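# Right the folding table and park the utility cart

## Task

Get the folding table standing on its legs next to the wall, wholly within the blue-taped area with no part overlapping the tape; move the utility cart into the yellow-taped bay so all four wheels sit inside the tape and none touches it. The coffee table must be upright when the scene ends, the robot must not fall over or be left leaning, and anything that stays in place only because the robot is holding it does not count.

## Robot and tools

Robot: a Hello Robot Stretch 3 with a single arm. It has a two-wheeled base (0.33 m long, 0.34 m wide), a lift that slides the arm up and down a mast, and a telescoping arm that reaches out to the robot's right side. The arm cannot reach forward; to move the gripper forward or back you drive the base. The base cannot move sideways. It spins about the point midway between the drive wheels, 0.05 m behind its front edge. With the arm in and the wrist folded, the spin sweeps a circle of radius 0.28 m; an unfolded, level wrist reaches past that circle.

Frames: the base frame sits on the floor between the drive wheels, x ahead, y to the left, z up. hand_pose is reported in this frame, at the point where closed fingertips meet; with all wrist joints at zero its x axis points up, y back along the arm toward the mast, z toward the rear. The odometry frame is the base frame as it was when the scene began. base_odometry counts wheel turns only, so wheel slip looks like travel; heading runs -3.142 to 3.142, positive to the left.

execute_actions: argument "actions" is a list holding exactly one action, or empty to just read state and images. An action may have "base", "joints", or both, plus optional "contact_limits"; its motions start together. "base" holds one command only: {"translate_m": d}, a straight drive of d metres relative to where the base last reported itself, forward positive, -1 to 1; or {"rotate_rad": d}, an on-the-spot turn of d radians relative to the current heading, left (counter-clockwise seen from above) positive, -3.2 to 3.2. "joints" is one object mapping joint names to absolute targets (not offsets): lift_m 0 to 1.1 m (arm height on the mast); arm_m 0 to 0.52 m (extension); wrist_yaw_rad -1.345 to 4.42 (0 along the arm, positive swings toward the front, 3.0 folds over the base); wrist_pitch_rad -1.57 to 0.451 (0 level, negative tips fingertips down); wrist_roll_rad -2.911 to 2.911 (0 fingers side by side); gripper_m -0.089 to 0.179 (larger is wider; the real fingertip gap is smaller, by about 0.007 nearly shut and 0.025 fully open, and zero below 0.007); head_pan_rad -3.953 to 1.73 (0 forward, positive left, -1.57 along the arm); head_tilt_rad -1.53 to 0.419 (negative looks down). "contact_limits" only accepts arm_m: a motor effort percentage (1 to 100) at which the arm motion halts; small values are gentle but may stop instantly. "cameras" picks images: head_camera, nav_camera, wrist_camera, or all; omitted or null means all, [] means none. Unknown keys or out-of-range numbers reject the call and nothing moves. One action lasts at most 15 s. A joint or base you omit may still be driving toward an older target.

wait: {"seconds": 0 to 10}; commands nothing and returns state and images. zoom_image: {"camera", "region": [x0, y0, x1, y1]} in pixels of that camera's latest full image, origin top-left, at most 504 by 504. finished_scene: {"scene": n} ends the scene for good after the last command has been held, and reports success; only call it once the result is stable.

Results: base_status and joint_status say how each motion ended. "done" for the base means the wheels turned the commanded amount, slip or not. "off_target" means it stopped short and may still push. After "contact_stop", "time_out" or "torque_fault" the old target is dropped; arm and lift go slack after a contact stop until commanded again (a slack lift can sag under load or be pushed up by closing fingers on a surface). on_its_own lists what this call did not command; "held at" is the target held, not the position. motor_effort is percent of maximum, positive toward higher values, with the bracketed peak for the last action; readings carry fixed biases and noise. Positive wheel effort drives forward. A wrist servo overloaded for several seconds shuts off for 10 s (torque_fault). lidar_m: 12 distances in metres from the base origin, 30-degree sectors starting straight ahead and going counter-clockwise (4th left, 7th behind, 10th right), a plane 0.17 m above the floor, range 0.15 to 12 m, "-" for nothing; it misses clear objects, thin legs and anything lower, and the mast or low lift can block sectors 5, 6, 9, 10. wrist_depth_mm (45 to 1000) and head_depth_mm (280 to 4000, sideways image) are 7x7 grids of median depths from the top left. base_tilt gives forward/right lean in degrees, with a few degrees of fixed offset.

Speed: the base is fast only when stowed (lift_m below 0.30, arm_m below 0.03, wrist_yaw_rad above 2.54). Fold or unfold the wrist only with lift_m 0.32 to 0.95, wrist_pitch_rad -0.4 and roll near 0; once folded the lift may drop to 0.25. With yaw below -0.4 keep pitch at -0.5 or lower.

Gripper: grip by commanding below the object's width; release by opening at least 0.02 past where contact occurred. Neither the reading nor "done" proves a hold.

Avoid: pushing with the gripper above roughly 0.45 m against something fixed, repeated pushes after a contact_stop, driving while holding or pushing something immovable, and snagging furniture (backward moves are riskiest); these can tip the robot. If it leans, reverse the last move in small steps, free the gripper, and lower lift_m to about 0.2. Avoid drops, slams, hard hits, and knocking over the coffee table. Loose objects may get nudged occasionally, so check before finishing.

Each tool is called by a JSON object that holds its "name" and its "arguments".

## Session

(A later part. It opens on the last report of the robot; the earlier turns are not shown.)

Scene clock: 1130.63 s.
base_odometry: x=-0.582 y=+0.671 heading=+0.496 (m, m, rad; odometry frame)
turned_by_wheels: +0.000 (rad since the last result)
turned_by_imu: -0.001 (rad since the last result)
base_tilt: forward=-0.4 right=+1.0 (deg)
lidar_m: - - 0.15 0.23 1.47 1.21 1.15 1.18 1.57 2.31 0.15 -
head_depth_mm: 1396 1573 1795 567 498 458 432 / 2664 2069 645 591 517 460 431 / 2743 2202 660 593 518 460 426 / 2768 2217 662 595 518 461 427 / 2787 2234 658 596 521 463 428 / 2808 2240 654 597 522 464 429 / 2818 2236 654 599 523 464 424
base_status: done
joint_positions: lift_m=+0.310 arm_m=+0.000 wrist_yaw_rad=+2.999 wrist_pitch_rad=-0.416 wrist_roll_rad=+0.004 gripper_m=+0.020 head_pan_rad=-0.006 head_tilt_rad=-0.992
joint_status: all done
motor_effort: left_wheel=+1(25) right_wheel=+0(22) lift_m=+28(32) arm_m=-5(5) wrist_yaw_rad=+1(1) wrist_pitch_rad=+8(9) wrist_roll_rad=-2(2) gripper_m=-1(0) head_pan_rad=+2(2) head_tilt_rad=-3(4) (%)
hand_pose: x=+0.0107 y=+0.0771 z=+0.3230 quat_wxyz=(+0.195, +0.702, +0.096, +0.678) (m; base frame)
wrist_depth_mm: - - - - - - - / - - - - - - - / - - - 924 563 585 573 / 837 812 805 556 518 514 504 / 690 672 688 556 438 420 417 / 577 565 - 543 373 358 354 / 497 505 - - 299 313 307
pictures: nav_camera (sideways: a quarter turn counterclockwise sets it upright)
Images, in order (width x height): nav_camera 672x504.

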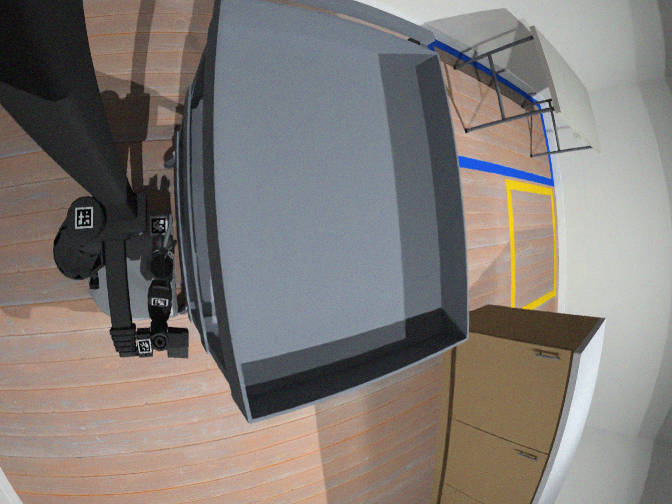

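{"name": "execute_actions", "arguments": {"actions": [{"base":{"translate_m":0.8}}], "cameras": ["nav_camera"]}}

Scene clock: 1145.87 s.
base_odometry: x=+0.121 y=+1.052 heading=+0.496 (m, m, rad; odometry frame)
turned_by_wheels: +0.000 (rad since the last result)
turned_by_imu: -0.058 (rad since the last result)
base_tilt: forward=-0.3 right=+0.9 (deg)
lidar_m: - - 0.15 0.19 1.54 1.96 1.93 1.96 2.40 2.25 1.85 -
head_depth_mm: 991 1030 1072 1160 1373 1216 1094 / 2593 2141 1484 1428 535 452 403 / 2567 2219 651 593 518 460 415 / 2591 2218 651 595 519 461 415 / 2556 2246 653 596 520 462 416 / 2546 2206 654 597 521 463 417 / 2543 2230 657 599 523 465 418
base_status: done
joint_positions: lift_m=+0.310 arm_m=+0.000 wrist_yaw_rad=+3.002 wrist_pitch_rad=-0.416 wrist_roll_rad=+0.004 gripper_m=+0.020 head_pan_rad=-0.006 head_tilt_rad=-0.992
joint_status: not commanded
motor_effort: left_wheel=+4(24) right_wheel=+9(20) lift_m=+27(28) arm_m=-2(5) wrist_yaw_rad=-2(5) wrist_pitch_rad=+9(9) wrist_roll_rad=-2(2) gripper_m=+1(0) head_pan_rad=+2(2) head_tilt_rad=-3(4) (%)
hand_pose: x=+0.0100 y=+0.0774 z=+0.3230 quat_wxyz=(+0.194, +0.701, +0.097, +0.679) (m; base frame)
wrist_depth_mm: - - - - - - - / - - - - - - - / - - - 621 634 643 580 / 839 808 817 578 520 513 499 / 687 672 684 611 443 422 416 / 574 565 - 543 372 359 355 / 492 506 - - 305 312 308
pictures: nav_camera (sideways: a quarter turn counterclockwise sets it upright)
Images, in order (width x height): nav_camera 672x504.

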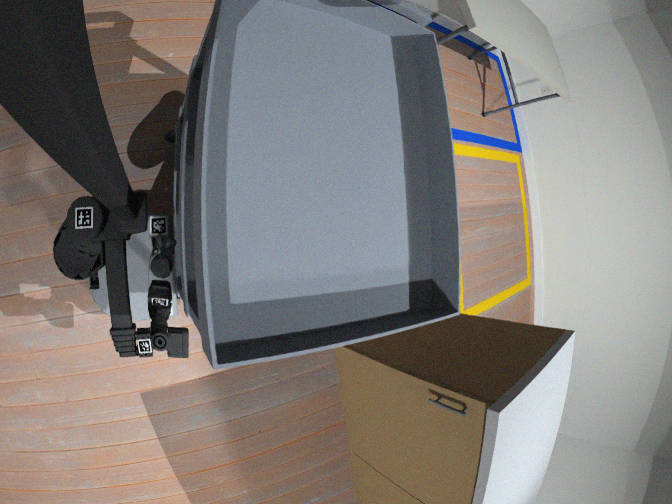

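{"name": "execute_actions", "arguments": {"actions": [{"base":{"translate_m":-0.4},"joints":{"head_tilt_rad":-0.75}}], "cameras": ["nav_camera","head_camera"]}}

Scene clock: 1176.33 s.
base_odometry: x=-0.231 y=+0.861 heading=+0.496 (m, m, rad; odometry frame)
turned_by_wheels: +0.000 (rad since the last result)
turned_by_imu: +0.002 (rad since the last result)
base_tilt: forward=-0.3 right=+0.9 (deg)
lidar_m: 0.45 0.46 0.64 1.48 1.50 1.65 1.54 1.56 1.99 2.26 1.63 1.12
head_depth_mm: 2838 1159 1192 1347 1554 1346 1164 / 2842 1489 1559 1635 1599 1345 1163 / 2816 3109 2283 738 635 913 1124 / 2800 3154 947 755 636 894 1100 / 2787 3131 946 758 638 895 1106 / 2768 3089 951 762 639 894 1106 / 2739 3081 954 762 641 899 1110
base_status: done
joint_positions: lift_m=+0.310 arm_m=+0.000 wrist_yaw_rad=+3.002 wrist_pitch_rad=-0.416 wrist_roll_rad=+0.004 gripper_m=+0.020 head_pan_rad=-0.006 head_tilt_rad=-0.754
joint_status: all done
motor_effort: left_wheel=+1(2) right_wheel=+0(7) lift_m=+27(27) arm_m=-2(2) wrist_yaw_rad=-2(1) wrist_pitch_rad=+9(9) wrist_roll_rad=-2(2) gripper_m=+0(0) head_pan_rad=+3(2) head_tilt_rad=+1(14) (%)
hand_pose: x=+0.0100 y=+0.0774 z=+0.3230 quat_wxyz=(+0.194, +0.701, +0.097, +0.679) (m; base frame)
wrist_depth_mm: - - - - - - - / - - - - - - - / - - - - - 901 569 / 840 822 807 797 779 718 504 / 683 672 676 682 663 639 627 / 579 564 - 548 565 544 532 / 491 505 - - 468 470 463
pictures: head_camera (sideways: a quarter turn clockwise sets it upright), nav_camera (sideways: a quarter turn counterclockwise sets it upright)
Images, in order (width x height): head_camera 896x504, nav_camera 672x504.

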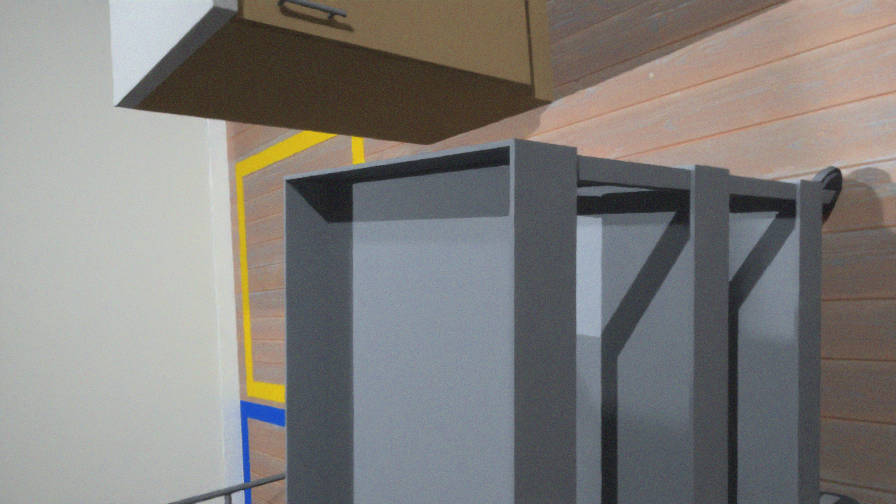

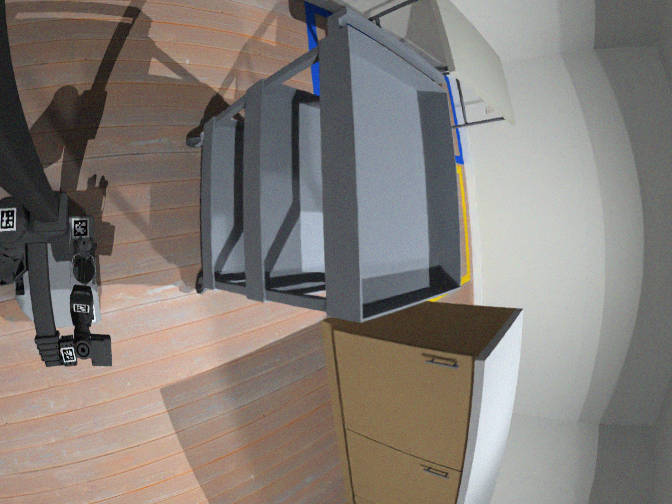

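{"name": "execute_actions", "arguments": {"actions": [{"base":{"rotate_rad":1.6},"joints":{"lift_m":0.28}}], "cameras": []}}

{"name": "execute_actions", "arguments": {"actions": [{"base":{"translate_m":0.15}}], "cameras": []}}

{"name": "execute_actions", "arguments": {"actions": [{"base":{"rotate_rad":-1.6}}], "cameras": ["head_camera"]}}

Scene clock: 1202.77 s.
base_odometry: x=-0.231 y=+0.861 heading=+2.096 (m, m, rad; odometry frame)
turned_by_wheels: +1.600 (rad since the last result)
turned_by_imu: +1.566 (rad since the last result)
base_tilt: forward=-0.4 right=+0.9 (deg)
lidar_m: 1.48 1.50 1.64 1.54 1.56 2.01 2.26 1.60 1.13 0.45 0.47 0.64
head_depth_mm: 1284 1442 1662 1871 1592 1345 1156 / 1275 1435 1644 1845 1605 1347 1161 / 1259 1420 1632 1860 1600 1342 1164 / 1244 1409 1620 1848 1604 1345 1163 / 1240 1373 1606 1840 1611 1357 1167 / 1233 1349 1588 1811 1611 1358 1171 / 1218 1344 1574 1808 1630 1357 1171
base_status: done
joint_positions: lift_m=+0.280 arm_m=+0.000 wrist_yaw_rad=+3.002 wrist_pitch_rad=-0.416 wrist_roll_rad=+0.004 gripper_m=+0.020 head_pan_rad=-0.006 head_tilt_rad=-0.754
joint_status: all done
motor_effort: left_wheel=-1(5) right_wheel=+1(6) lift_m=+20(26) arm_m=-2(3) wrist_yaw_rad=-2(2) wrist_pitch_rad=+9(9) wrist_roll_rad=-2(2) gripper_m=+0(0) head_pan_rad=+1(2) head_tilt_rad=+1(1) (%)
hand_pose: x=+0.0100 y=+0.0774 z=+0.2934 quat_wxyz=(+0.194, +0.701, +0.097, +0.679) (m; base frame)
wrist_depth_mm: - - - - - - - / - - - - - - - / - - 972 961 922 913 895 / 779 756 762 748 744 723 707 / 635 626 640 632 621 594 585 / 536 527 - - 524 506 498 / 473 - - - 440 438 433
pictures: none
No camera images: the call's "cameras" was empty. Leave "cameras" out to get every camera's image.

Scene clock: 1205.03 s.
base_odometry: x=-0.306 y=+0.991 heading=+2.096 (m, m, rad; odometry frame)
turned_by_wheels: +0.000 (rad since the last result)
turned_by_imu: +0.000 (rad since the last result)
base_tilt: forward=-0.4 right=+0.9 (deg)
lidar_m: 1.33 1.35 1.66 1.55 1.58 2.03 2.40 1.58 0.47 0.45 0.47 1.42
head_depth_mm: 1147 1293 1492 1754 1596 1349 1160 / 1136 1285 1468 1735 1604 1349 1164 / 1122 1270 1458 1716 1603 1342 1163 / 1118 1258 1446 1694 1608 1352 1164 / 1110 1238 1434 1683 1612 1348 1163 / 1100 1233 1418 1654 1615 1358 1176 / 1087 1226 1410 1633 1613 1358 1172
base_status: done
joint_positions: lift_m=+0.280 arm_m=+0.000 wrist_yaw_rad=+3.002 wrist_pitch_rad=-0.416 wrist_roll_rad=+0.004 gripper_m=+0.020 head_pan_rad=-0.006 head_tilt_rad=-0.753
joint_status: not commanded
motor_effort: left_wheel=+0(6) right_wheel=+1(4) lift_m=+21(21) arm_m=-3(2) wrist_yaw_rad=-2(2) wrist_pitch_rad=+9(9) wrist_roll_rad=-2(2) gripper_m=+0(0) head_pan_rad=+2(1) head_tilt_rad=+1(1) (%)
hand_pose: x=+0.0101 y=+0.0774 z=+0.2933 quat_wxyz=(+0.194, +0.701, +0.097, +0.679) (m; base frame)
wrist_depth_mm: - - - - - - - / - - - - - - - / - - 983 959 946 919 911 / 774 763 753 758 734 722 706 / 642 630 643 631 624 594 592 / 534 529 - - 528 507 493 / 475 - - - 446 440 432
pictures: none
No camera images: the call's "cameras" was empty. Leave "cameras" out to get every camera's image.

Scene clock: 1207.30 s.
base_odometry: x=-0.306 y=+0.991 heading=+0.496 (m, m, rad; odometry frame)
turned_by_wheels: -1.600 (rad since the last result)
turned_by_imu: -1.566 (rad since the last result)
base_tilt: forward=-0.3 right=+1.0 (deg)
lidar_m: 0.45 0.47 1.42 1.33 1.34 1.67 1.55 1.58 2.01 2.42 1.61 0.47
head_depth_mm: 2839 1443 1397 727 660 1285 1164 / 2846 3141 933 751 934 891 1099 / 2799 3134 940 754 939 894 1104 / 2764 3137 950 755 938 894 1101 / 2760 3127 953 759 941 897 1104 / 2752 3085 956 761 945 898 1106 / 2699 3014 956 763 910 899 1134
base_status: done
joint_positions: lift_m=+0.280 arm_m=+0.000 wrist_yaw_rad=+3.002 wrist_pitch_rad=-0.416 wrist_roll_rad=+0.004 gripper_m=+0.020 head_pan_rad=-0.006 head_tilt_rad=-0.753
joint_status: not commanded
motor_effort: left_wheel=+1(7) right_wheel=-1(4) lift_m=+21(21) arm_m=-2(2) wrist_yaw_rad=-2(2) wrist_pitch_rad=+9(9) wrist_roll_rad=-2(2) gripper_m=+0(1) head_pan_rad=+2(2) head_tilt_rad=+1(1) (%)
hand_pose: x=+0.0101 y=+0.0773 z=+0.2933 quat_wxyz=(+0.194, +0.701, +0.097, +0.679) (m; base frame)
wrist_depth_mm: - - - - - - - / - - - - - - - / - - 977 946 934 930 500 / 781 759 757 744 735 728 527 / 636 632 634 635 615 590 568 / 535 528 - - 525 505 499 / 474 - - - 440 441 434
pictures: head_camera (sideways: a quarter turn clockwise sets it upright)
Images, in order (width x height): head_camera 896x504.

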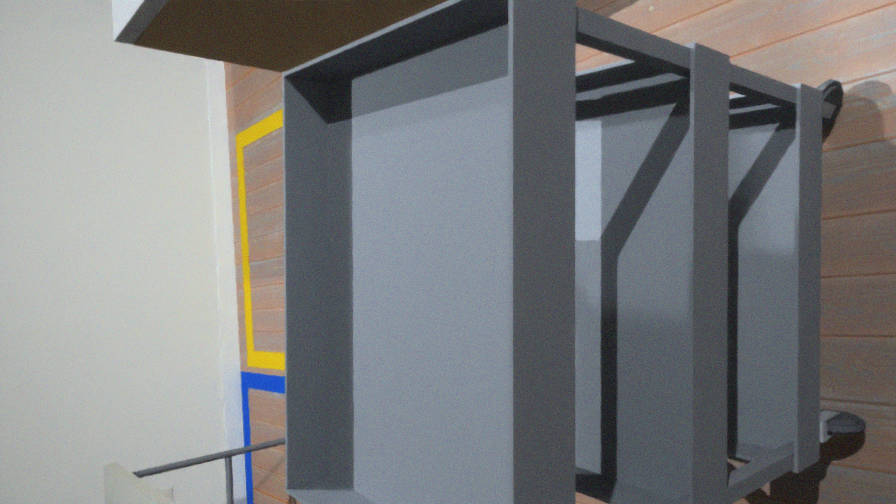

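{"name": "execute_actions", "arguments": {"actions": [{"base":{"translate_m":0.34}}], "cameras": []}}

{"name": "execute_actions", "arguments": {"actions": [{"base":{"translate_m":0.55},"joints":{"lift_m":0.31,"head_tilt_rad":-1.0}}], "cameras": ["nav_camera","wrist_camera"]}}

Scene clock: 1219.40 s.
base_odometry: x=-0.007 y=+1.153 heading=+0.496 (m, m, rad; odometry frame)
turned_by_wheels: +0.000 (rad since the last result)
turned_by_imu: +0.001 (rad since the last result)
base_tilt: forward=-0.4 right=+0.9 (deg)
lidar_m: - 0.15 0.16 1.36 1.38 1.76 1.89 1.92 2.43 2.40 0.16 0.15
head_depth_mm: 2549 2867 1432 703 609 514 443 / 2534 2877 2569 704 610 513 444 / 2519 2837 2586 706 612 514 445 / 2477 2816 2591 710 613 516 445 / 2458 2788 2597 712 615 517 447 / 2453 2751 2608 713 616 517 447 / 2431 2685 2516 714 618 519 448
base_status: done
joint_positions: lift_m=+0.280 arm_m=+0.000 wrist_yaw_rad=+3.002 wrist_pitch_rad=-0.416 wrist_roll_rad=+0.004 gripper_m=+0.020 head_pan_rad=-0.006 head_tilt_rad=-0.753
joint_status: not commanded
motor_effort: left_wheel=+1(8) right_wheel=-1(4) lift_m=+21(21) arm_m=-3(2) wrist_yaw_rad=-2(2) wrist_pitch_rad=+9(9) wrist_roll_rad=-2(2) gripper_m=+0(0) head_pan_rad=+2(2) head_tilt_rad=+1(1) (%)
hand_pose: x=+0.0101 y=+0.0773 z=+0.2933 quat_wxyz=(+0.194, +0.701, +0.097, +0.679) (m; base frame)
wrist_depth_mm: - - - - - - - / - - - - - - - / - - - 966 482 503 521 / 791 764 754 752 446 460 453 / 634 628 635 629 333 378 376 / 538 531 - - 275 322 317 / 469 - - - 435 266 279
pictures: none
No camera images: the call's "cameras" was empty. Leave "cameras" out to get every camera's image.

Scene clock: 1226.07 s.
base_odometry: x=+0.477 y=+1.415 heading=+0.496 (m, m, rad; odometry frame)
turned_by_wheels: +0.000 (rad since the last result)
turned_by_imu: -0.004 (rad since the last result)
base_tilt: forward=-0.4 right=+1.0 (deg)
lidar_m: - - 0.15 0.19 1.44 1.83 2.44 2.47 2.49 0.85 0.15 -
head_depth_mm: 2231 2195 645 578 516 459 419 / 2212 2203 647 592 516 460 420 / 2178 2205 648 593 519 460 420 / 2183 2229 660 595 519 461 416 / 2128 2249 655 597 522 463 417 / 2118 2249 656 599 522 463 417 / 2103 2265 655 601 524 465 419
base_status: done
joint_positions: lift_m=+0.310 arm_m=+0.000 wrist_yaw_rad=+3.000 wrist_pitch_rad=-0.416 wrist_roll_rad=+0.004 gripper_m=+0.020 head_pan_rad=-0.006 head_tilt_rad=-0.989
joint_status: all done
motor_effort: left_wheel=+1(13) right_wheel=+0(13) lift_m=+28(30) arm_m=-2(2) wrist_yaw_rad=+0(2) wrist_pitch_rad=+9(10) wrist_roll_rad=-2(2) gripper_m=+0(0) head_pan_rad=+2(3) head_tilt_rad=-4(19) (%)
hand_pose: x=+0.0105 y=+0.0772 z=+0.3228 quat_wxyz=(+0.195, +0.701, +0.097, +0.679) (m; base frame)
wrist_depth_mm: - - - - - - - / - - - - - - - / - - - 977 999 548 546 / 842 819 814 518 519 513 501 / 686 668 678 466 441 421 417 / 581 570 - 535 372 360 355 / 495 502 - - 298 312 308
pictures: nav_camera (sideways: a quarter turn counterclockwise sets it upright), wrist_camera
Images, in order (width x height): nav_camera 672x504, wrist_camera 644x364.

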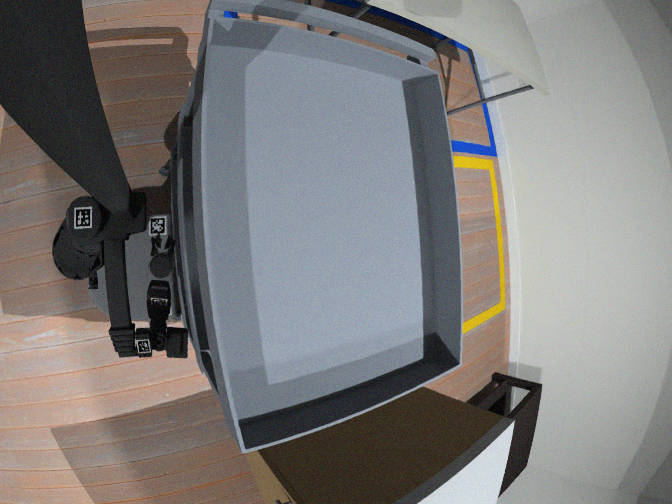

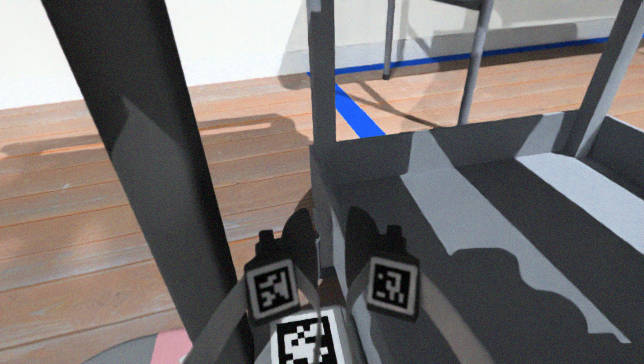

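{"name": "execute_actions", "arguments": {"actions": [{"base":{"rotate_rad":0.06}}], "cameras": []}}

{"name": "execute_actions", "arguments": {"actions": [{"base":{"translate_m":0.5}}], "cameras": ["nav_camera"]}}

Scene clock: 1235.00 s.
base_odometry: x=+0.477 y=+1.415 heading=+0.556 (m, m, rad; odometry frame)
turned_by_wheels: +0.060 (rad since the last result)
turned_by_imu: +0.060 (rad since the last result)
base_tilt: forward=-0.4 right=+0.9 (deg)
lidar_m: - - 0.15 0.23 1.46 1.92 2.43 2.49 2.47 0.21 0.15 -
head_depth_mm: 2192 2203 655 590 517 459 413 / 2165 2207 657 593 517 460 414 / 2177 2209 659 595 519 460 415 / 2134 2227 661 594 520 461 415 / 2146 2248 663 597 520 463 421 / 2131 2255 666 599 523 464 423 / 2135 2262 667 600 524 464 423
base_status: done
joint_positions: lift_m=+0.310 arm_m=+0.000 wrist_yaw_rad=+3.000 wrist_pitch_rad=-0.416 wrist_roll_rad=+0.004 gripper_m=+0.020 head_pan_rad=-0.006 head_tilt_rad=-0.989
joint_status: not commanded
motor_effort: left_wheel=-1(3) right_wheel=+1(3) lift_m=+28(28) arm_m=-3(2) wrist_yaw_rad=+0(0) wrist_pitch_rad=+9(9) wrist_roll_rad=-2(2) gripper_m=+0(0) head_pan_rad=+2(2) head_tilt_rad=-4(4) (%)
hand_pose: x=+0.0105 y=+0.0772 z=+0.3228 quat_wxyz=(+0.195, +0.701, +0.097, +0.679) (m; base frame)
wrist_depth_mm: - - - - - - - / - - - - - - - / - - - 985 - 526 526 / 841 807 813 744 509 511 506 / 681 676 685 513 441 423 417 / 580 565 - 539 371 359 354 / 488 507 - - 299 311 307
pictures: none
No camera images: the call's "cameras" was empty. Leave "cameras" out to get every camera's image.

Scene clock: 1241.00 s.
base_odometry: x=+0.902 y=+1.679 heading=+0.556 (m, m, rad; odometry frame)
turned_by_wheels: +0.000 (rad since the last result)
turned_by_imu: +0.001 (rad since the last result)
base_tilt: forward=-0.4 right=+1.0 (deg)
lidar_m: - - 0.15 0.19 1.49 1.96 2.93 3.00 0.52 0.24 0.15 -
head_depth_mm: 1707 1997 643 591 516 459 413 / 1694 1998 645 593 518 459 414 / 1681 1989 659 594 519 460 414 / 1686 1981 657 596 520 461 416 / 1671 1973 655 597 521 462 416 / 1668 1957 654 599 523 463 417 / 1653 1947 656 600 524 465 418
base_status: done
joint_positions: lift_m=+0.310 arm_m=+0.000 wrist_yaw_rad=+3.000 wrist_pitch_rad=-0.416 wrist_roll_rad=+0.004 gripper_m=+0.020 head_pan_rad=-0.006 head_tilt_rad=-0.989
joint_status: not commanded
motor_effort: left_wheel=+0(4) right_wheel=+1(8) lift_m=+28(28) arm_m=-2(2) wrist_yaw_rad=+0(0) wrist_pitch_rad=+9(9) wrist_roll_rad=-2(2) gripper_m=+0(0) head_pan_rad=+2(2) head_tilt_rad=-4(4) (%)
hand_pose: x=+0.0105 y=+0.0772 z=+0.3228 quat_wxyz=(+0.195, +0.701, +0.097, +0.679) (m; base frame)
wrist_depth_mm: - - - - - - - / - - - - - - - / - - - 913 - 531 520 / 831 805 812 502 499 516 503 / 674 677 685 464 441 421 416 / 572 567 - 529 373 360 353 / 493 505 - - 305 313 307
pictures: nav_camera (sideways: a quarter turn counterclockwise sets it upright)
Images, in order (width x height): nav_camera 672x504.

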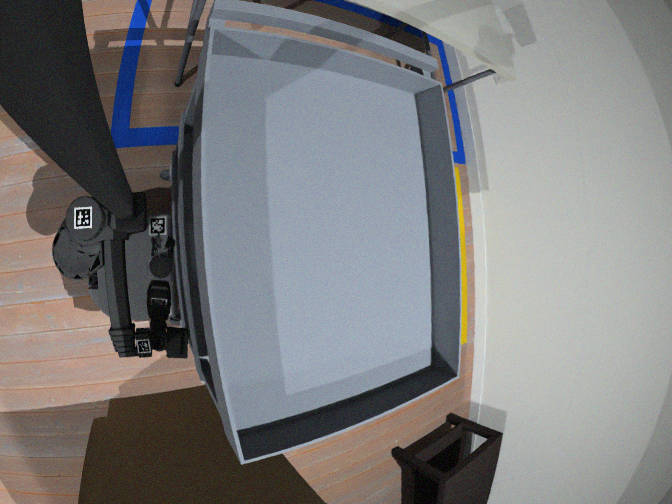

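{"name": "execute_actions", "arguments": {"actions": [{"base":{"rotate_rad":-0.25}}], "cameras": []}}

{"name": "execute_actions", "arguments": {"actions": [{"base":{"translate_m":0.4}}], "cameras": ["nav_camera"]}}

Scene clock: 1251.70 s.
base_odometry: x=+0.902 y=+1.679 heading=+0.306 (m, m, rad; odometry frame)
turned_by_wheels: -0.250 (rad since the last result)
turned_by_imu: -0.244 (rad since the last result)
base_tilt: forward=-0.3 right=+0.9 (deg)
lidar_m: - - 0.15 0.18 1.45 1.64 2.74 2.93 0.59 0.50 0.19 0.15
head_depth_mm: 1930 2144 1838 556 507 467 1084 / 1869 2106 1755 580 517 459 1044 / 1803 2072 669 593 518 461 895 / 1744 2047 665 596 520 462 684 / 1710 1978 665 597 520 462 435 / 1645 1910 657 599 522 463 423 / 1593 1850 656 600 523 465 418
base_status: done
joint_positions: lift_m=+0.310 arm_m=+0.000 wrist_yaw_rad=+3.000 wrist_pitch_rad=-0.416 wrist_roll_rad=+0.004 gripper_m=+0.020 head_pan_rad=-0.006 head_tilt_rad=-0.989
joint_status: not commanded
motor_effort: left_wheel=+3(10) right_wheel=+0(3) lift_m=+28(28) arm_m=-3(2) wrist_yaw_rad=-1(0) wrist_pitch_rad=+9(9) wrist_roll_rad=-2(2) gripper_m=+0(0) head_pan_rad=+2(2) head_tilt_rad=-5(4) (%)
hand_pose: x=+0.0105 y=+0.0772 z=+0.3228 quat_wxyz=(+0.195, +0.701, +0.097, +0.679) (m; base frame)
wrist_depth_mm: - - - - - - - / - - - - - - - / - - - 522 576 609 548 / 833 810 803 497 520 514 491 / 688 669 682 370 441 419 414 / 573 571 - 394 371 358 353 / 491 505 - - 290 312 307
pictures: none
No camera images: the call's "cameras" was empty. Leave "cameras" out to get every camera's image.

Scene clock: 1256.70 s.
base_odometry: x=+1.283 y=+1.799 heading=+0.306 (m, m, rad; odometry frame)
turned_by_wheels: +0.000 (rad since the last result)
turned_by_imu: +0.001 (rad since the last result)
base_tilt: forward=-0.4 right=+1.0 (deg)
lidar_m: - - 0.15 0.18 0.87 1.77 2.97 0.81 0.45 0.42 2.10 0.15
head_depth_mm: 1518 1825 1829 1574 1370 1163 1095 / 1463 1747 1835 1572 500 467 1087 / 1427 1685 1853 570 519 460 972 / 1379 1611 664 595 520 462 704 / 1332 1560 666 596 521 462 435 / 1289 1504 664 599 524 464 429 / 1260 1458 656 601 523 464 418
base_status: done
joint_positions: lift_m=+0.310 arm_m=+0.000 wrist_yaw_rad=+3.000 wrist_pitch_rad=-0.416 wrist_roll_rad=+0.004 gripper_m=+0.020 head_pan_rad=-0.006 head_tilt_rad=-0.989
joint_status: not commanded
motor_effort: left_wheel=+2(10) right_wheel=-1(1) lift_m=+28(28) arm_m=-3(2) wrist_yaw_rad=+1(0) wrist_pitch_rad=+9(9) wrist_roll_rad=-2(2) gripper_m=+0(1) head_pan_rad=+2(2) head_tilt_rad=-4(4) (%)
hand_pose: x=+0.0105 y=+0.0772 z=+0.3228 quat_wxyz=(+0.195, +0.701, +0.097, +0.679) (m; base frame)
wrist_depth_mm: - - - - - - - / - - - - - - - / - - 993 590 630 616 544 / 811 817 770 532 518 514 489 / 690 675 653 369 441 419 417 / 570 562 - 374 372 356 354 / 491 499 - - 280 312 308
pictures: nav_camera (sideways: a quarter turn counterclockwise sets it upright)
Images, in order (width x height): nav_camera 672x504.

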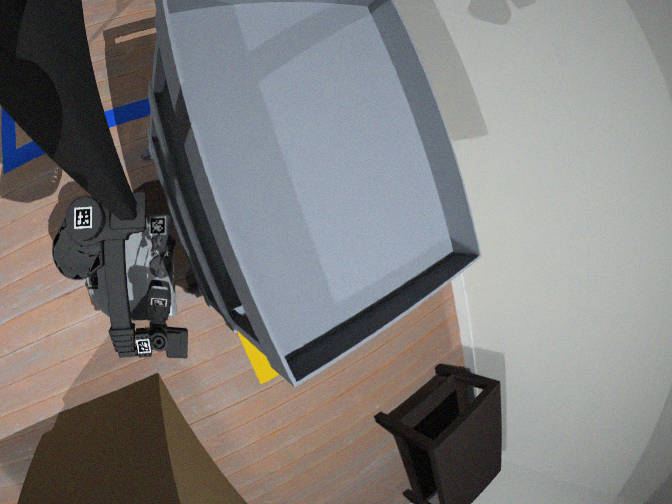

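{"name": "execute_actions", "arguments": {"actions": [{"base":{"translate_m":-0.5},"joints":{"head_tilt_rad":-0.8,"head_pan_rad":0.2}}], "cameras": ["nav_camera","head_camera"]}}

Scene clock: 1267.47 s.
base_odometry: x=+0.806 y=+1.649 heading=+0.306 (m, m, rad; odometry frame)
turned_by_wheels: +0.000 (rad since the last result)
turned_by_imu: +0.002 (rad since the last result)
base_tilt: forward=-0.3 right=+0.8 (deg)
lidar_m: 0.57 0.57 1.68 0.70 1.42 1.61 2.69 2.83 2.76 0.53 0.52 0.59
head_depth_mm: 1714 1958 844 837 1498 1306 1146 / 1699 1863 893 1044 1024 1240 1143 / 1688 1807 899 1080 1023 1236 1149 / 1664 1808 906 726 1027 1235 1147 / 1654 1800 910 787 998 1241 1149 / 1640 1788 910 717 1001 1213 1151 / 1615 1777 913 706 954 1299 1148
base_status: done
joint_positions: lift_m=+0.310 arm_m=+0.000 wrist_yaw_rad=+3.000 wrist_pitch_rad=-0.416 wrist_roll_rad=+0.004 gripper_m=+0.020 head_pan_rad=+0.193 head_tilt_rad=-0.803
joint_status: all done
motor_effort: left_wheel=+2(2) right_wheel=-1(4) lift_m=+28(28) arm_m=-2(2) wrist_yaw_rad=+0(0) wrist_pitch_rad=+9(9) wrist_roll_rad=-2(2) gripper_m=+0(1) head_pan_rad=+3(17) head_tilt_rad=+1(13) (%)
hand_pose: x=+0.0105 y=+0.0772 z=+0.3228 quat_wxyz=(+0.195, +0.701, +0.097, +0.679) (m; base frame)
wrist_depth_mm: - - - - - - - / - - - - - - 694 / - - - - 998 982 547 / 826 816 809 795 785 782 612 / 688 669 692 671 667 639 625 / 569 564 - 549 562 539 535 / 491 503 - - 475 471 466
pictures: head_camera (sideways: a quarter turn clockwise sets it upright), nav_camera (sideways: a quarter turn counterclockwise sets it upright)
Images, in order (width x height): head_camera 896x504, nav_camera 672x504.

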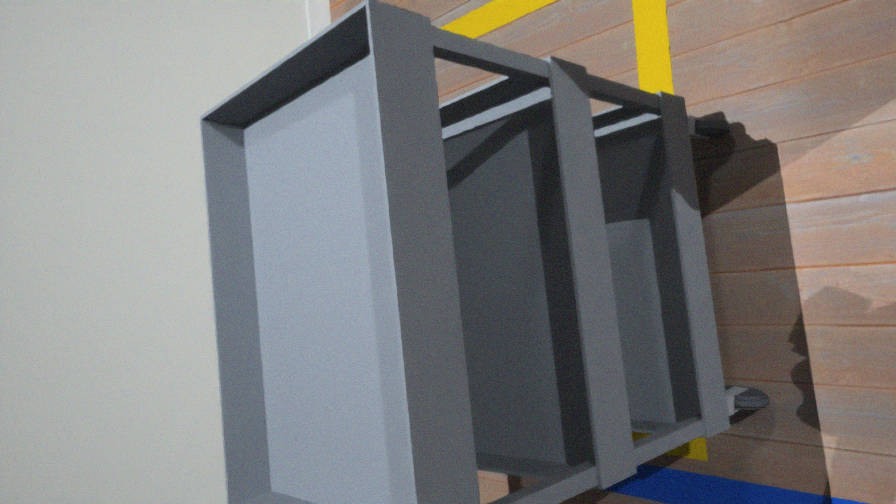

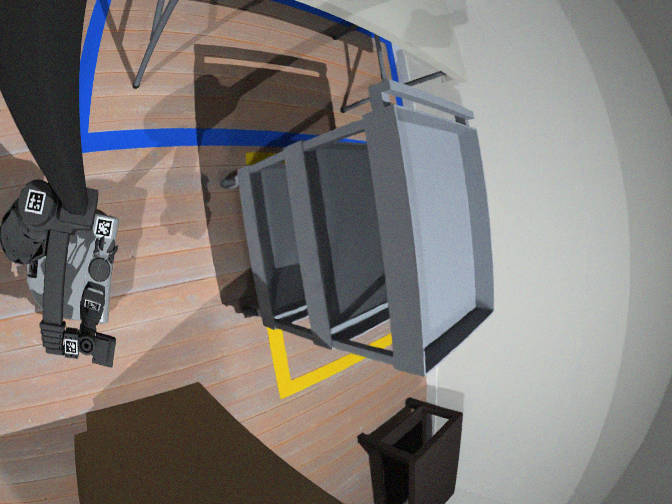

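{"name": "execute_actions", "arguments": {"actions": [{"base":{"translate_m":0.85},"joints":{"head_pan_rad":0.0,"head_tilt_rad":-1.0}}], "cameras": ["nav_camera"]}}

{"name": "execute_actions", "arguments": {"actions": [{"base":{"translate_m":-0.45},"joints":{"head_pan_rad":0.25,"head_tilt_rad":-0.95}}], "cameras": ["nav_camera","head_camera"]}}

Scene clock: 1313.30 s.
base_odometry: x=+1.617 y=+1.905 heading=+0.306 (m, m, rad; odometry frame)
turned_by_wheels: +0.000 (rad since the last result)
turned_by_imu: +0.005 (rad since the last result)
base_tilt: forward=-0.4 right=+1.0 (deg)
lidar_m: - - 0.15 0.18 1.57 1.12 3.18 0.59 0.58 0.97 1.08 0.15
head_depth_mm: 1152 1375 1707 1564 1368 1218 1094 / 1114 1318 1639 1574 1367 1198 1096 / 1077 1272 1566 1582 1326 460 1072 / 1047 1223 1495 583 518 462 724 / 1015 1187 672 596 520 462 659 / 988 1150 666 598 523 464 430 / 960 1114 657 600 523 465 419
base_status: done
joint_positions: lift_m=+0.310 arm_m=+0.000 wrist_yaw_rad=+3.000 wrist_pitch_rad=-0.417 wrist_roll_rad=+0.004 gripper_m=+0.020 head_pan_rad=+0.006 head_tilt_rad=-0.990
joint_status: all done
motor_effort: left_wheel=+2(27) right_wheel=+0(4) lift_m=+28(28) arm_m=-2(2) wrist_yaw_rad=+0(0) wrist_pitch_rad=+9(9) wrist_roll_rad=-2(2) gripper_m=+0(0) head_pan_rad=-2(17) head_tilt_rad=-4(18) (%)
hand_pose: x=+0.0105 y=+0.0772 z=+0.3228 quat_wxyz=(+0.195, +0.701, +0.097, +0.679) (m; base frame)
wrist_depth_mm: - - - - - - 976 / - - - - 741 - - / - - 600 641 661 611 540 / 843 826 560 527 519 511 489 / 687 669 625 428 437 420 415 / 568 566 - 367 374 356 353 / 493 505 - - 279 313 309
pictures: nav_camera (sideways: a quarter turn counterclockwise sets it upright)
Images, in order (width x height): nav_camera 672x504.

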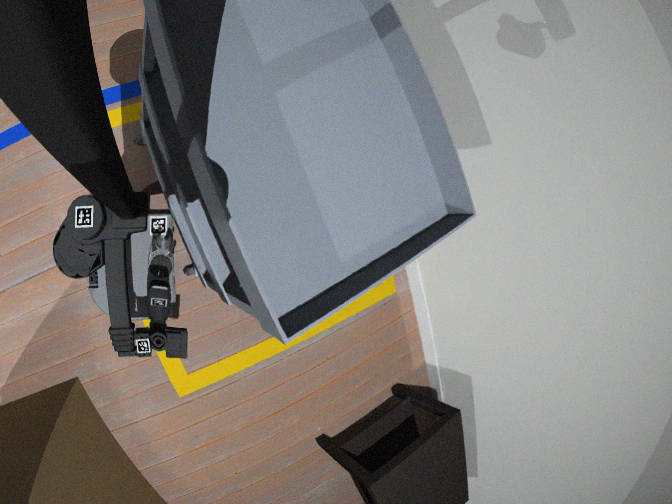

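Scene clock: 1319.03 s.
base_odometry: x=+1.188 y=+1.769 heading=+0.306 (m, m, rad; odometry frame)
turned_by_wheels: +0.000 (rad since the last result)
turned_by_imu: +0.001 (rad since the last result)
base_tilt: forward=-0.4 right=+0.9 (deg)
lidar_m: 0.53 0.52 0.56 1.54 1.53 1.74 2.93 3.19 0.48 0.42 2.16 1.39
head_depth_mm: 1409 1646 1785 1615 1397 1230 1105 / 1395 850 699 941 1346 1237 1104 / 1342 894 697 1021 1242 1237 1106 / 1364 895 683 1023 1243 1230 1103 / 1351 901 730 1005 1197 1243 1107 / 1346 904 732 1004 1198 1228 1114 / 1380 899 737 1008 1002 1245 1118
base_status: done
joint_positions: lift_m=+0.310 arm_m=+0.000 wrist_yaw_rad=+3.000 wrist_pitch_rad=-0.417 wrist_roll_rad=+0.004 gripper_m=+0.020 head_pan_rad=+0.243 head_tilt_rad=-0.951
joint_status: all done
motor_effort: left_wheel=+1(3) right_wheel=+0(2) lift_m=+28(28) arm_m=-2(2) wrist_yaw_rad=+0(0) wrist_pitch_rad=+9(9) wrist_roll_rad=-2(2) gripper_m=+0(0) head_pan_rad=+3(19) head_tilt_rad=+0(5) (%)
hand_pose: x=+0.0105 y=+0.0772 z=+0.3228 quat_wxyz=(+0.195, +0.701, +0.097, +0.679) (m; base frame)
wrist_depth_mm: - - - - - - - / - - - - - - 772 / - - - - - 598 635 / 836 809 811 793 785 709 493 / 684 668 687 681 659 640 629 / 570 566 - 556 570 542 533 / 491 504 - - 471 467 464
pictures: head_camera (sideways: a quarter turn clockwise sets it upright), nav_camera (sideways: a quarter turn counterclockwise sets it upright)
Images, in order (width x height): head_camera 896x504, nav_camera 672x504.

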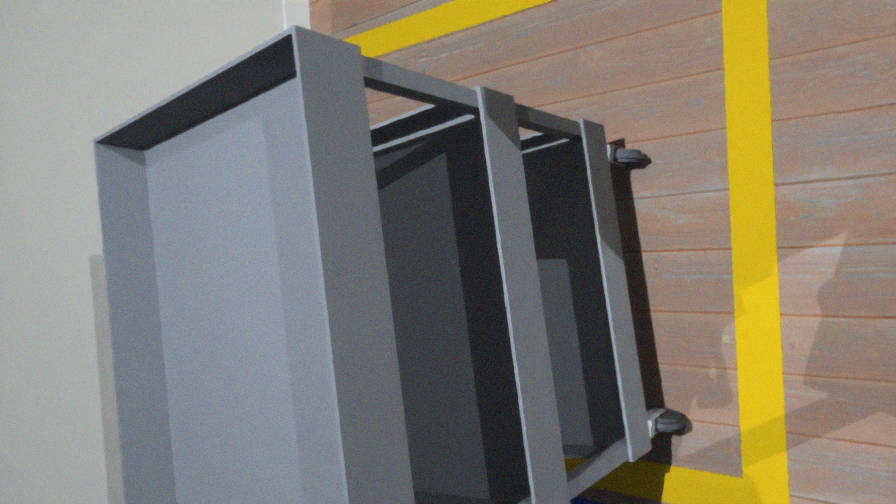

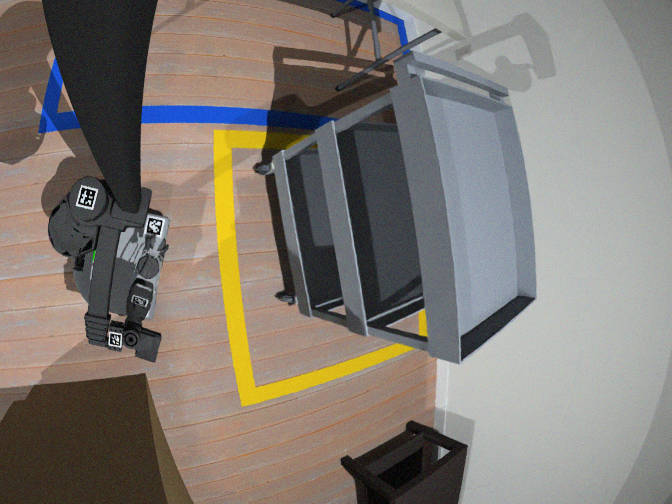

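{"name": "execute_actions", "arguments": {"actions": [{"base":{"translate_m":0.66}}], "cameras": []}}

{"name": "execute_actions", "arguments": {"actions": [{"base":{"translate_m":-0.5},"joints":{"lift_m":0.28,"head_pan_rad":0.25,"head_tilt_rad":-0.85}}], "cameras": ["nav_camera","head_camera"]}}

Scene clock: 1426.73 s.
base_odometry: x=+1.817 y=+1.968 heading=+0.306 (m, m, rad; odometry frame)
turned_by_wheels: +0.000 (rad since the last result)
turned_by_imu: +0.004 (rad since the last result)
base_tilt: forward=-0.4 right=+1.0 (deg)
lidar_m: 1.07 - 0.15 0.17 1.72 1.29 3.30 0.75 0.81 1.35 0.98 1.08
head_depth_mm: 813 951 1152 1443 1396 1233 1102 / 810 945 1142 1434 1396 1235 1103 / 807 941 1133 1428 1326 453 672 / 804 940 1038 601 531 468 648 / 801 933 684 618 533 469 440 / 798 930 687 620 533 471 434 / 797 928 683 622 536 471 428
base_status: done
joint_positions: lift_m=+0.310 arm_m=+0.000 wrist_yaw_rad=+3.000 wrist_pitch_rad=-0.417 wrist_roll_rad=+0.004 gripper_m=+0.020 head_pan_rad=+0.244 head_tilt_rad=-0.949
joint_status: not commanded
motor_effort: left_wheel=+2(26) right_wheel=+0(5) lift_m=+28(28) arm_m=-2(2) wrist_yaw_rad=+0(0) wrist_pitch_rad=+9(9) wrist_roll_rad=-2(2) gripper_m=+0(1) head_pan_rad=+2(3) head_tilt_rad=-1(0) (%)
hand_pose: x=+0.0105 y=+0.0772 z=+0.3228 quat_wxyz=(+0.195, +0.701, +0.097, +0.679) (m; base frame)
wrist_depth_mm: - - - - - - 791 / - - - - 775 985 822 / - - 620 671 666 604 543 / 838 821 538 530 519 511 492 / 683 670 645 426 437 420 415 / 574 564 - 366 373 358 352 / 490 504 - - 279 312 308
pictures: none
No camera images: the call's "cameras" was empty. Leave "cameras" out to get every camera's image.

Scene clock: 1430.30 s.
base_odometry: x=+1.340 y=+1.818 heading=+0.306 (m, m, rad; odometry frame)
turned_by_wheels: +0.000 (rad since the last result)
turned_by_imu: +0.001 (rad since the last result)
base_tilt: forward=-0.4 right=+1.0 (deg)
lidar_m: 0.57 0.56 0.60 1.53 0.91 1.80 3.03 0.77 0.43 0.45 1.27 1.27
head_depth_mm: 1214 1392 1649 1767 1475 1276 1132 / 1209 1388 782 1019 1446 1278 1129 / 1206 1018 832 1065 1150 1256 1129 / 1204 1013 834 1068 1015 1235 1135 / 1199 1012 839 1042 1011 1238 1133 / 1194 1006 844 1046 994 1216 1139 / 1196 991 844 697 969 1223 1137
base_status: done
joint_positions: lift_m=+0.280 arm_m=+0.000 wrist_yaw_rad=+3.000 wrist_pitch_rad=-0.417 wrist_roll_rad=+0.004 gripper_m=+0.020 head_pan_rad=+0.244 head_tilt_rad=-0.852
joint_status: all done
motor_effort: left_wheel=+0(5) right_wheel=+0(4) lift_m=+21(24) arm_m=-2(2) wrist_yaw_rad=+0(0) wrist_pitch_rad=+9(9) wrist_roll_rad=-2(2) gripper_m=-1(0) head_pan_rad=+2(1) head_tilt_rad=+0(9) (%)
hand_pose: x=+0.0105 y=+0.0772 z=+0.2932 quat_wxyz=(+0.195, +0.701, +0.097, +0.679) (m; base frame)
wrist_depth_mm: - - - - - - - / - - - - - 684 768 / - - 975 958 941 650 510 / 784 749 758 737 732 689 680 / 640 625 641 628 624 593 586 / 537 527 - - 521 502 497 / 473 - - - 443 441 435
pictures: head_camera (sideways: a quarter turn clockwise sets it upright), nav_camera (sideways: a quarter turn counterclockwise sets it upright)
Images, in order (width x height): head_camera 896x504, nav_camera 672x504.

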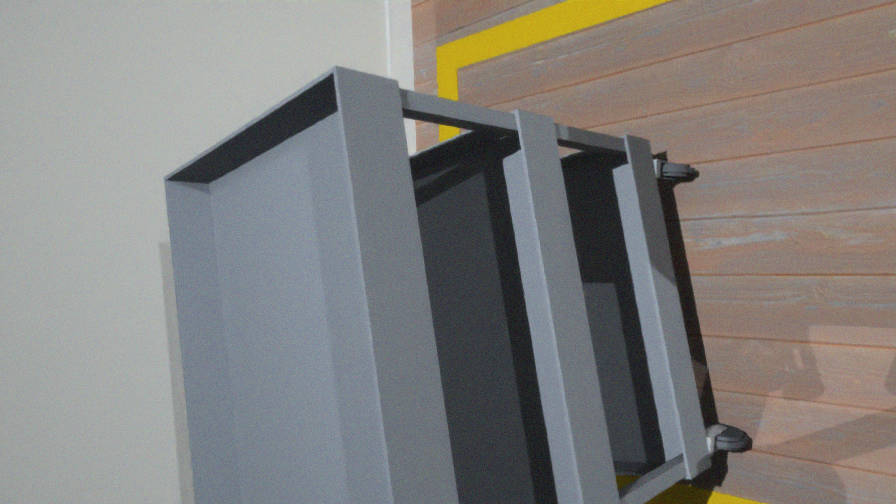

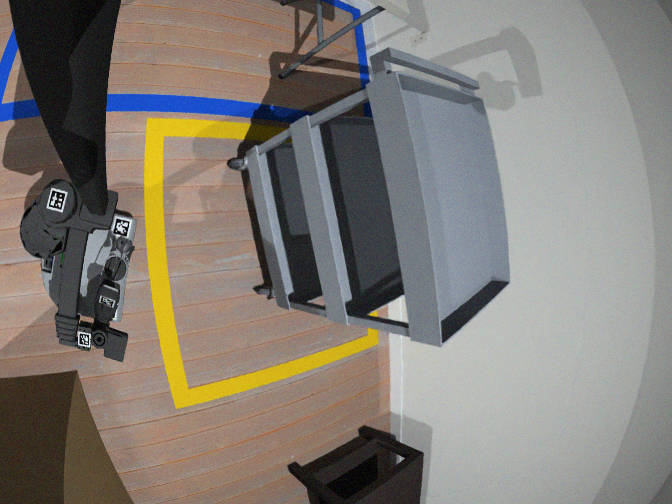

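{"name": "execute_actions", "arguments": {"actions": []}}

Scene clock: 1447.00 s.
base_odometry: x=+1.340 y=+1.818 heading=+0.306 (m, m, rad; odometry frame)
turned_by_wheels: +0.000 (rad since the last result)
turned_by_imu: +0.001 (rad since the last result)
base_tilt: forward=-0.3 right=+1.0 (deg)
lidar_m: 0.57 0.56 0.60 1.53 0.91 1.80 3.02 0.77 0.43 0.45 1.28 1.26
head_depth_mm: 1216 1395 1646 1759 1485 1275 1126 / 1214 1390 782 1020 1458 1282 1127 / 1206 1022 831 1062 1154 1259 1127 / 1204 1010 836 1065 1012 1244 1128 / 1193 1011 838 1042 1014 1236 1132 / 1202 1003 844 1041 994 1218 1136 / 1190 990 843 696 972 1218 1139
base_status: done
joint_positions: lift_m=+0.280 arm_m=+0.000 wrist_yaw_rad=+3.000 wrist_pitch_rad=-0.417 wrist_roll_rad=+0.004 gripper_m=+0.020 head_pan_rad=+0.244 head_tilt_rad=-0.852
joint_status: all done
motor_effort: left_wheel=+1(5) right_wheel=+0(4) lift_m=+21(24) arm_m=-3(2) wrist_yaw_rad=+0(0) wrist_pitch_rad=+9(9) wrist_roll_rad=-2(2) gripper_m=+0(0) head_pan_rad=+2(1) head_tilt_rad=+0(9) (%)
hand_pose: x=+0.0105 y=+0.0772 z=+0.2932 quat_wxyz=(+0.195, +0.701, +0.097, +0.679) (m; base frame)
wrist_depth_mm: - - - - - - - / - - - - - 687 772 / - - 974 952 944 655 510 / 776 761 752 742 732 690 686 / 642 630 634 634 615 590 590 / 531 528 - - 527 501 497 / 474 - - - 443 440 434
pictures: head_camera (sideways: a quarter turn clockwise sets it upright), nav_camera (sideways: a quarter turn counterclockwise sets it upright), wrist_camera
Images, in order (width x height): head_camera 896x504, nav_camera 672x504, wrist_camera 644x364.

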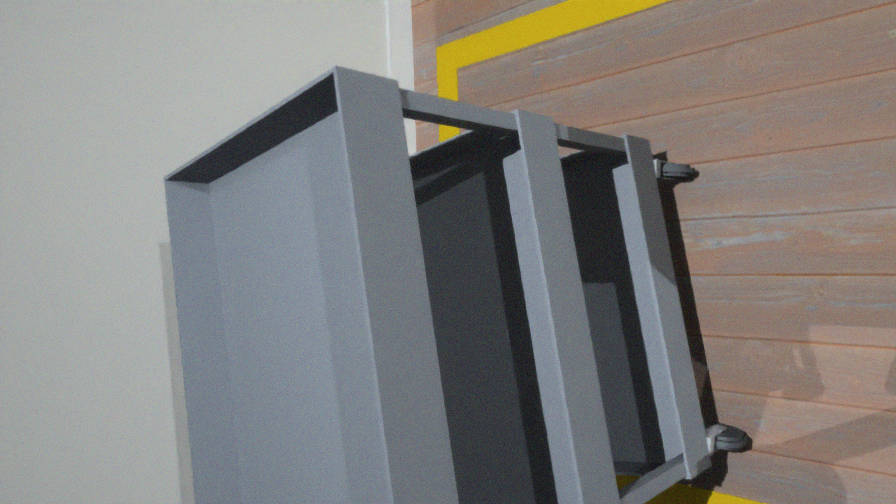

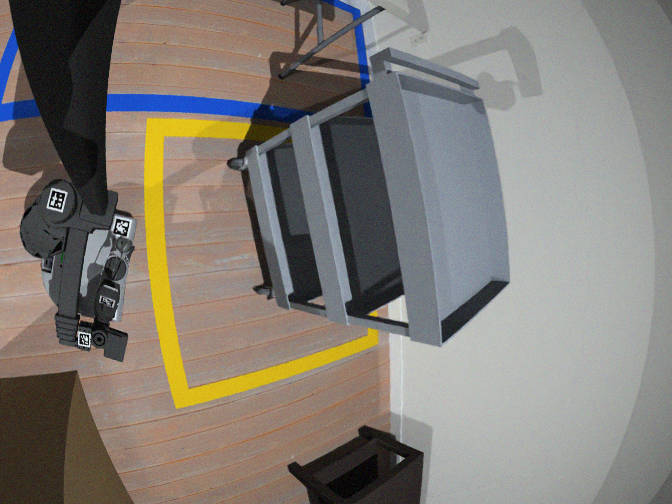

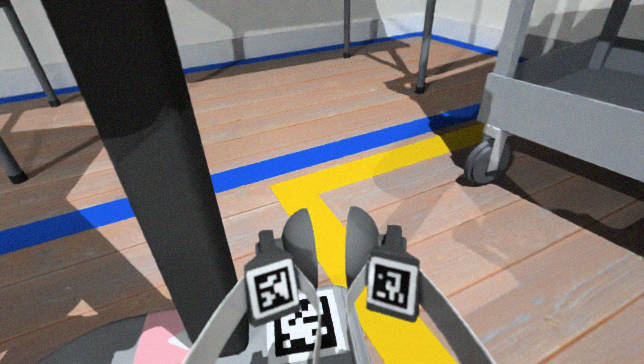

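{"name": "zoom_image", "arguments": {"camera": "wrist_camera", "region": [400, 0, 644, 200]}}

{"name": "zoom_image", "arguments": {"camera": "nav_camera", "region": [200, 40, 450, 360]}}

Region (400, 0, 644, 200) of wrist_camera's 644x364 image, scaled by 2.066; it fills the top 413 rows of this view, and the rest is white.

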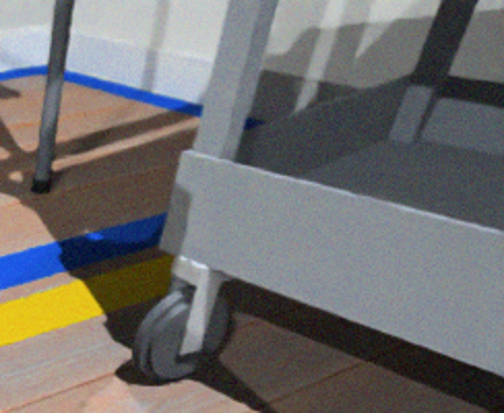

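Region (200, 40, 450, 360) of nav_camera's 672x504 image, scaled by 1.575, with more detail than that image has; it fills the left 394 columns of this view, and the rest is white.

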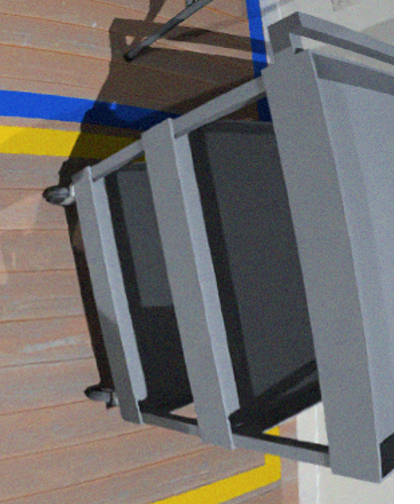

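{"name": "finished_scene", "arguments": {"scene": 1}}

The scene is finished: the task was done.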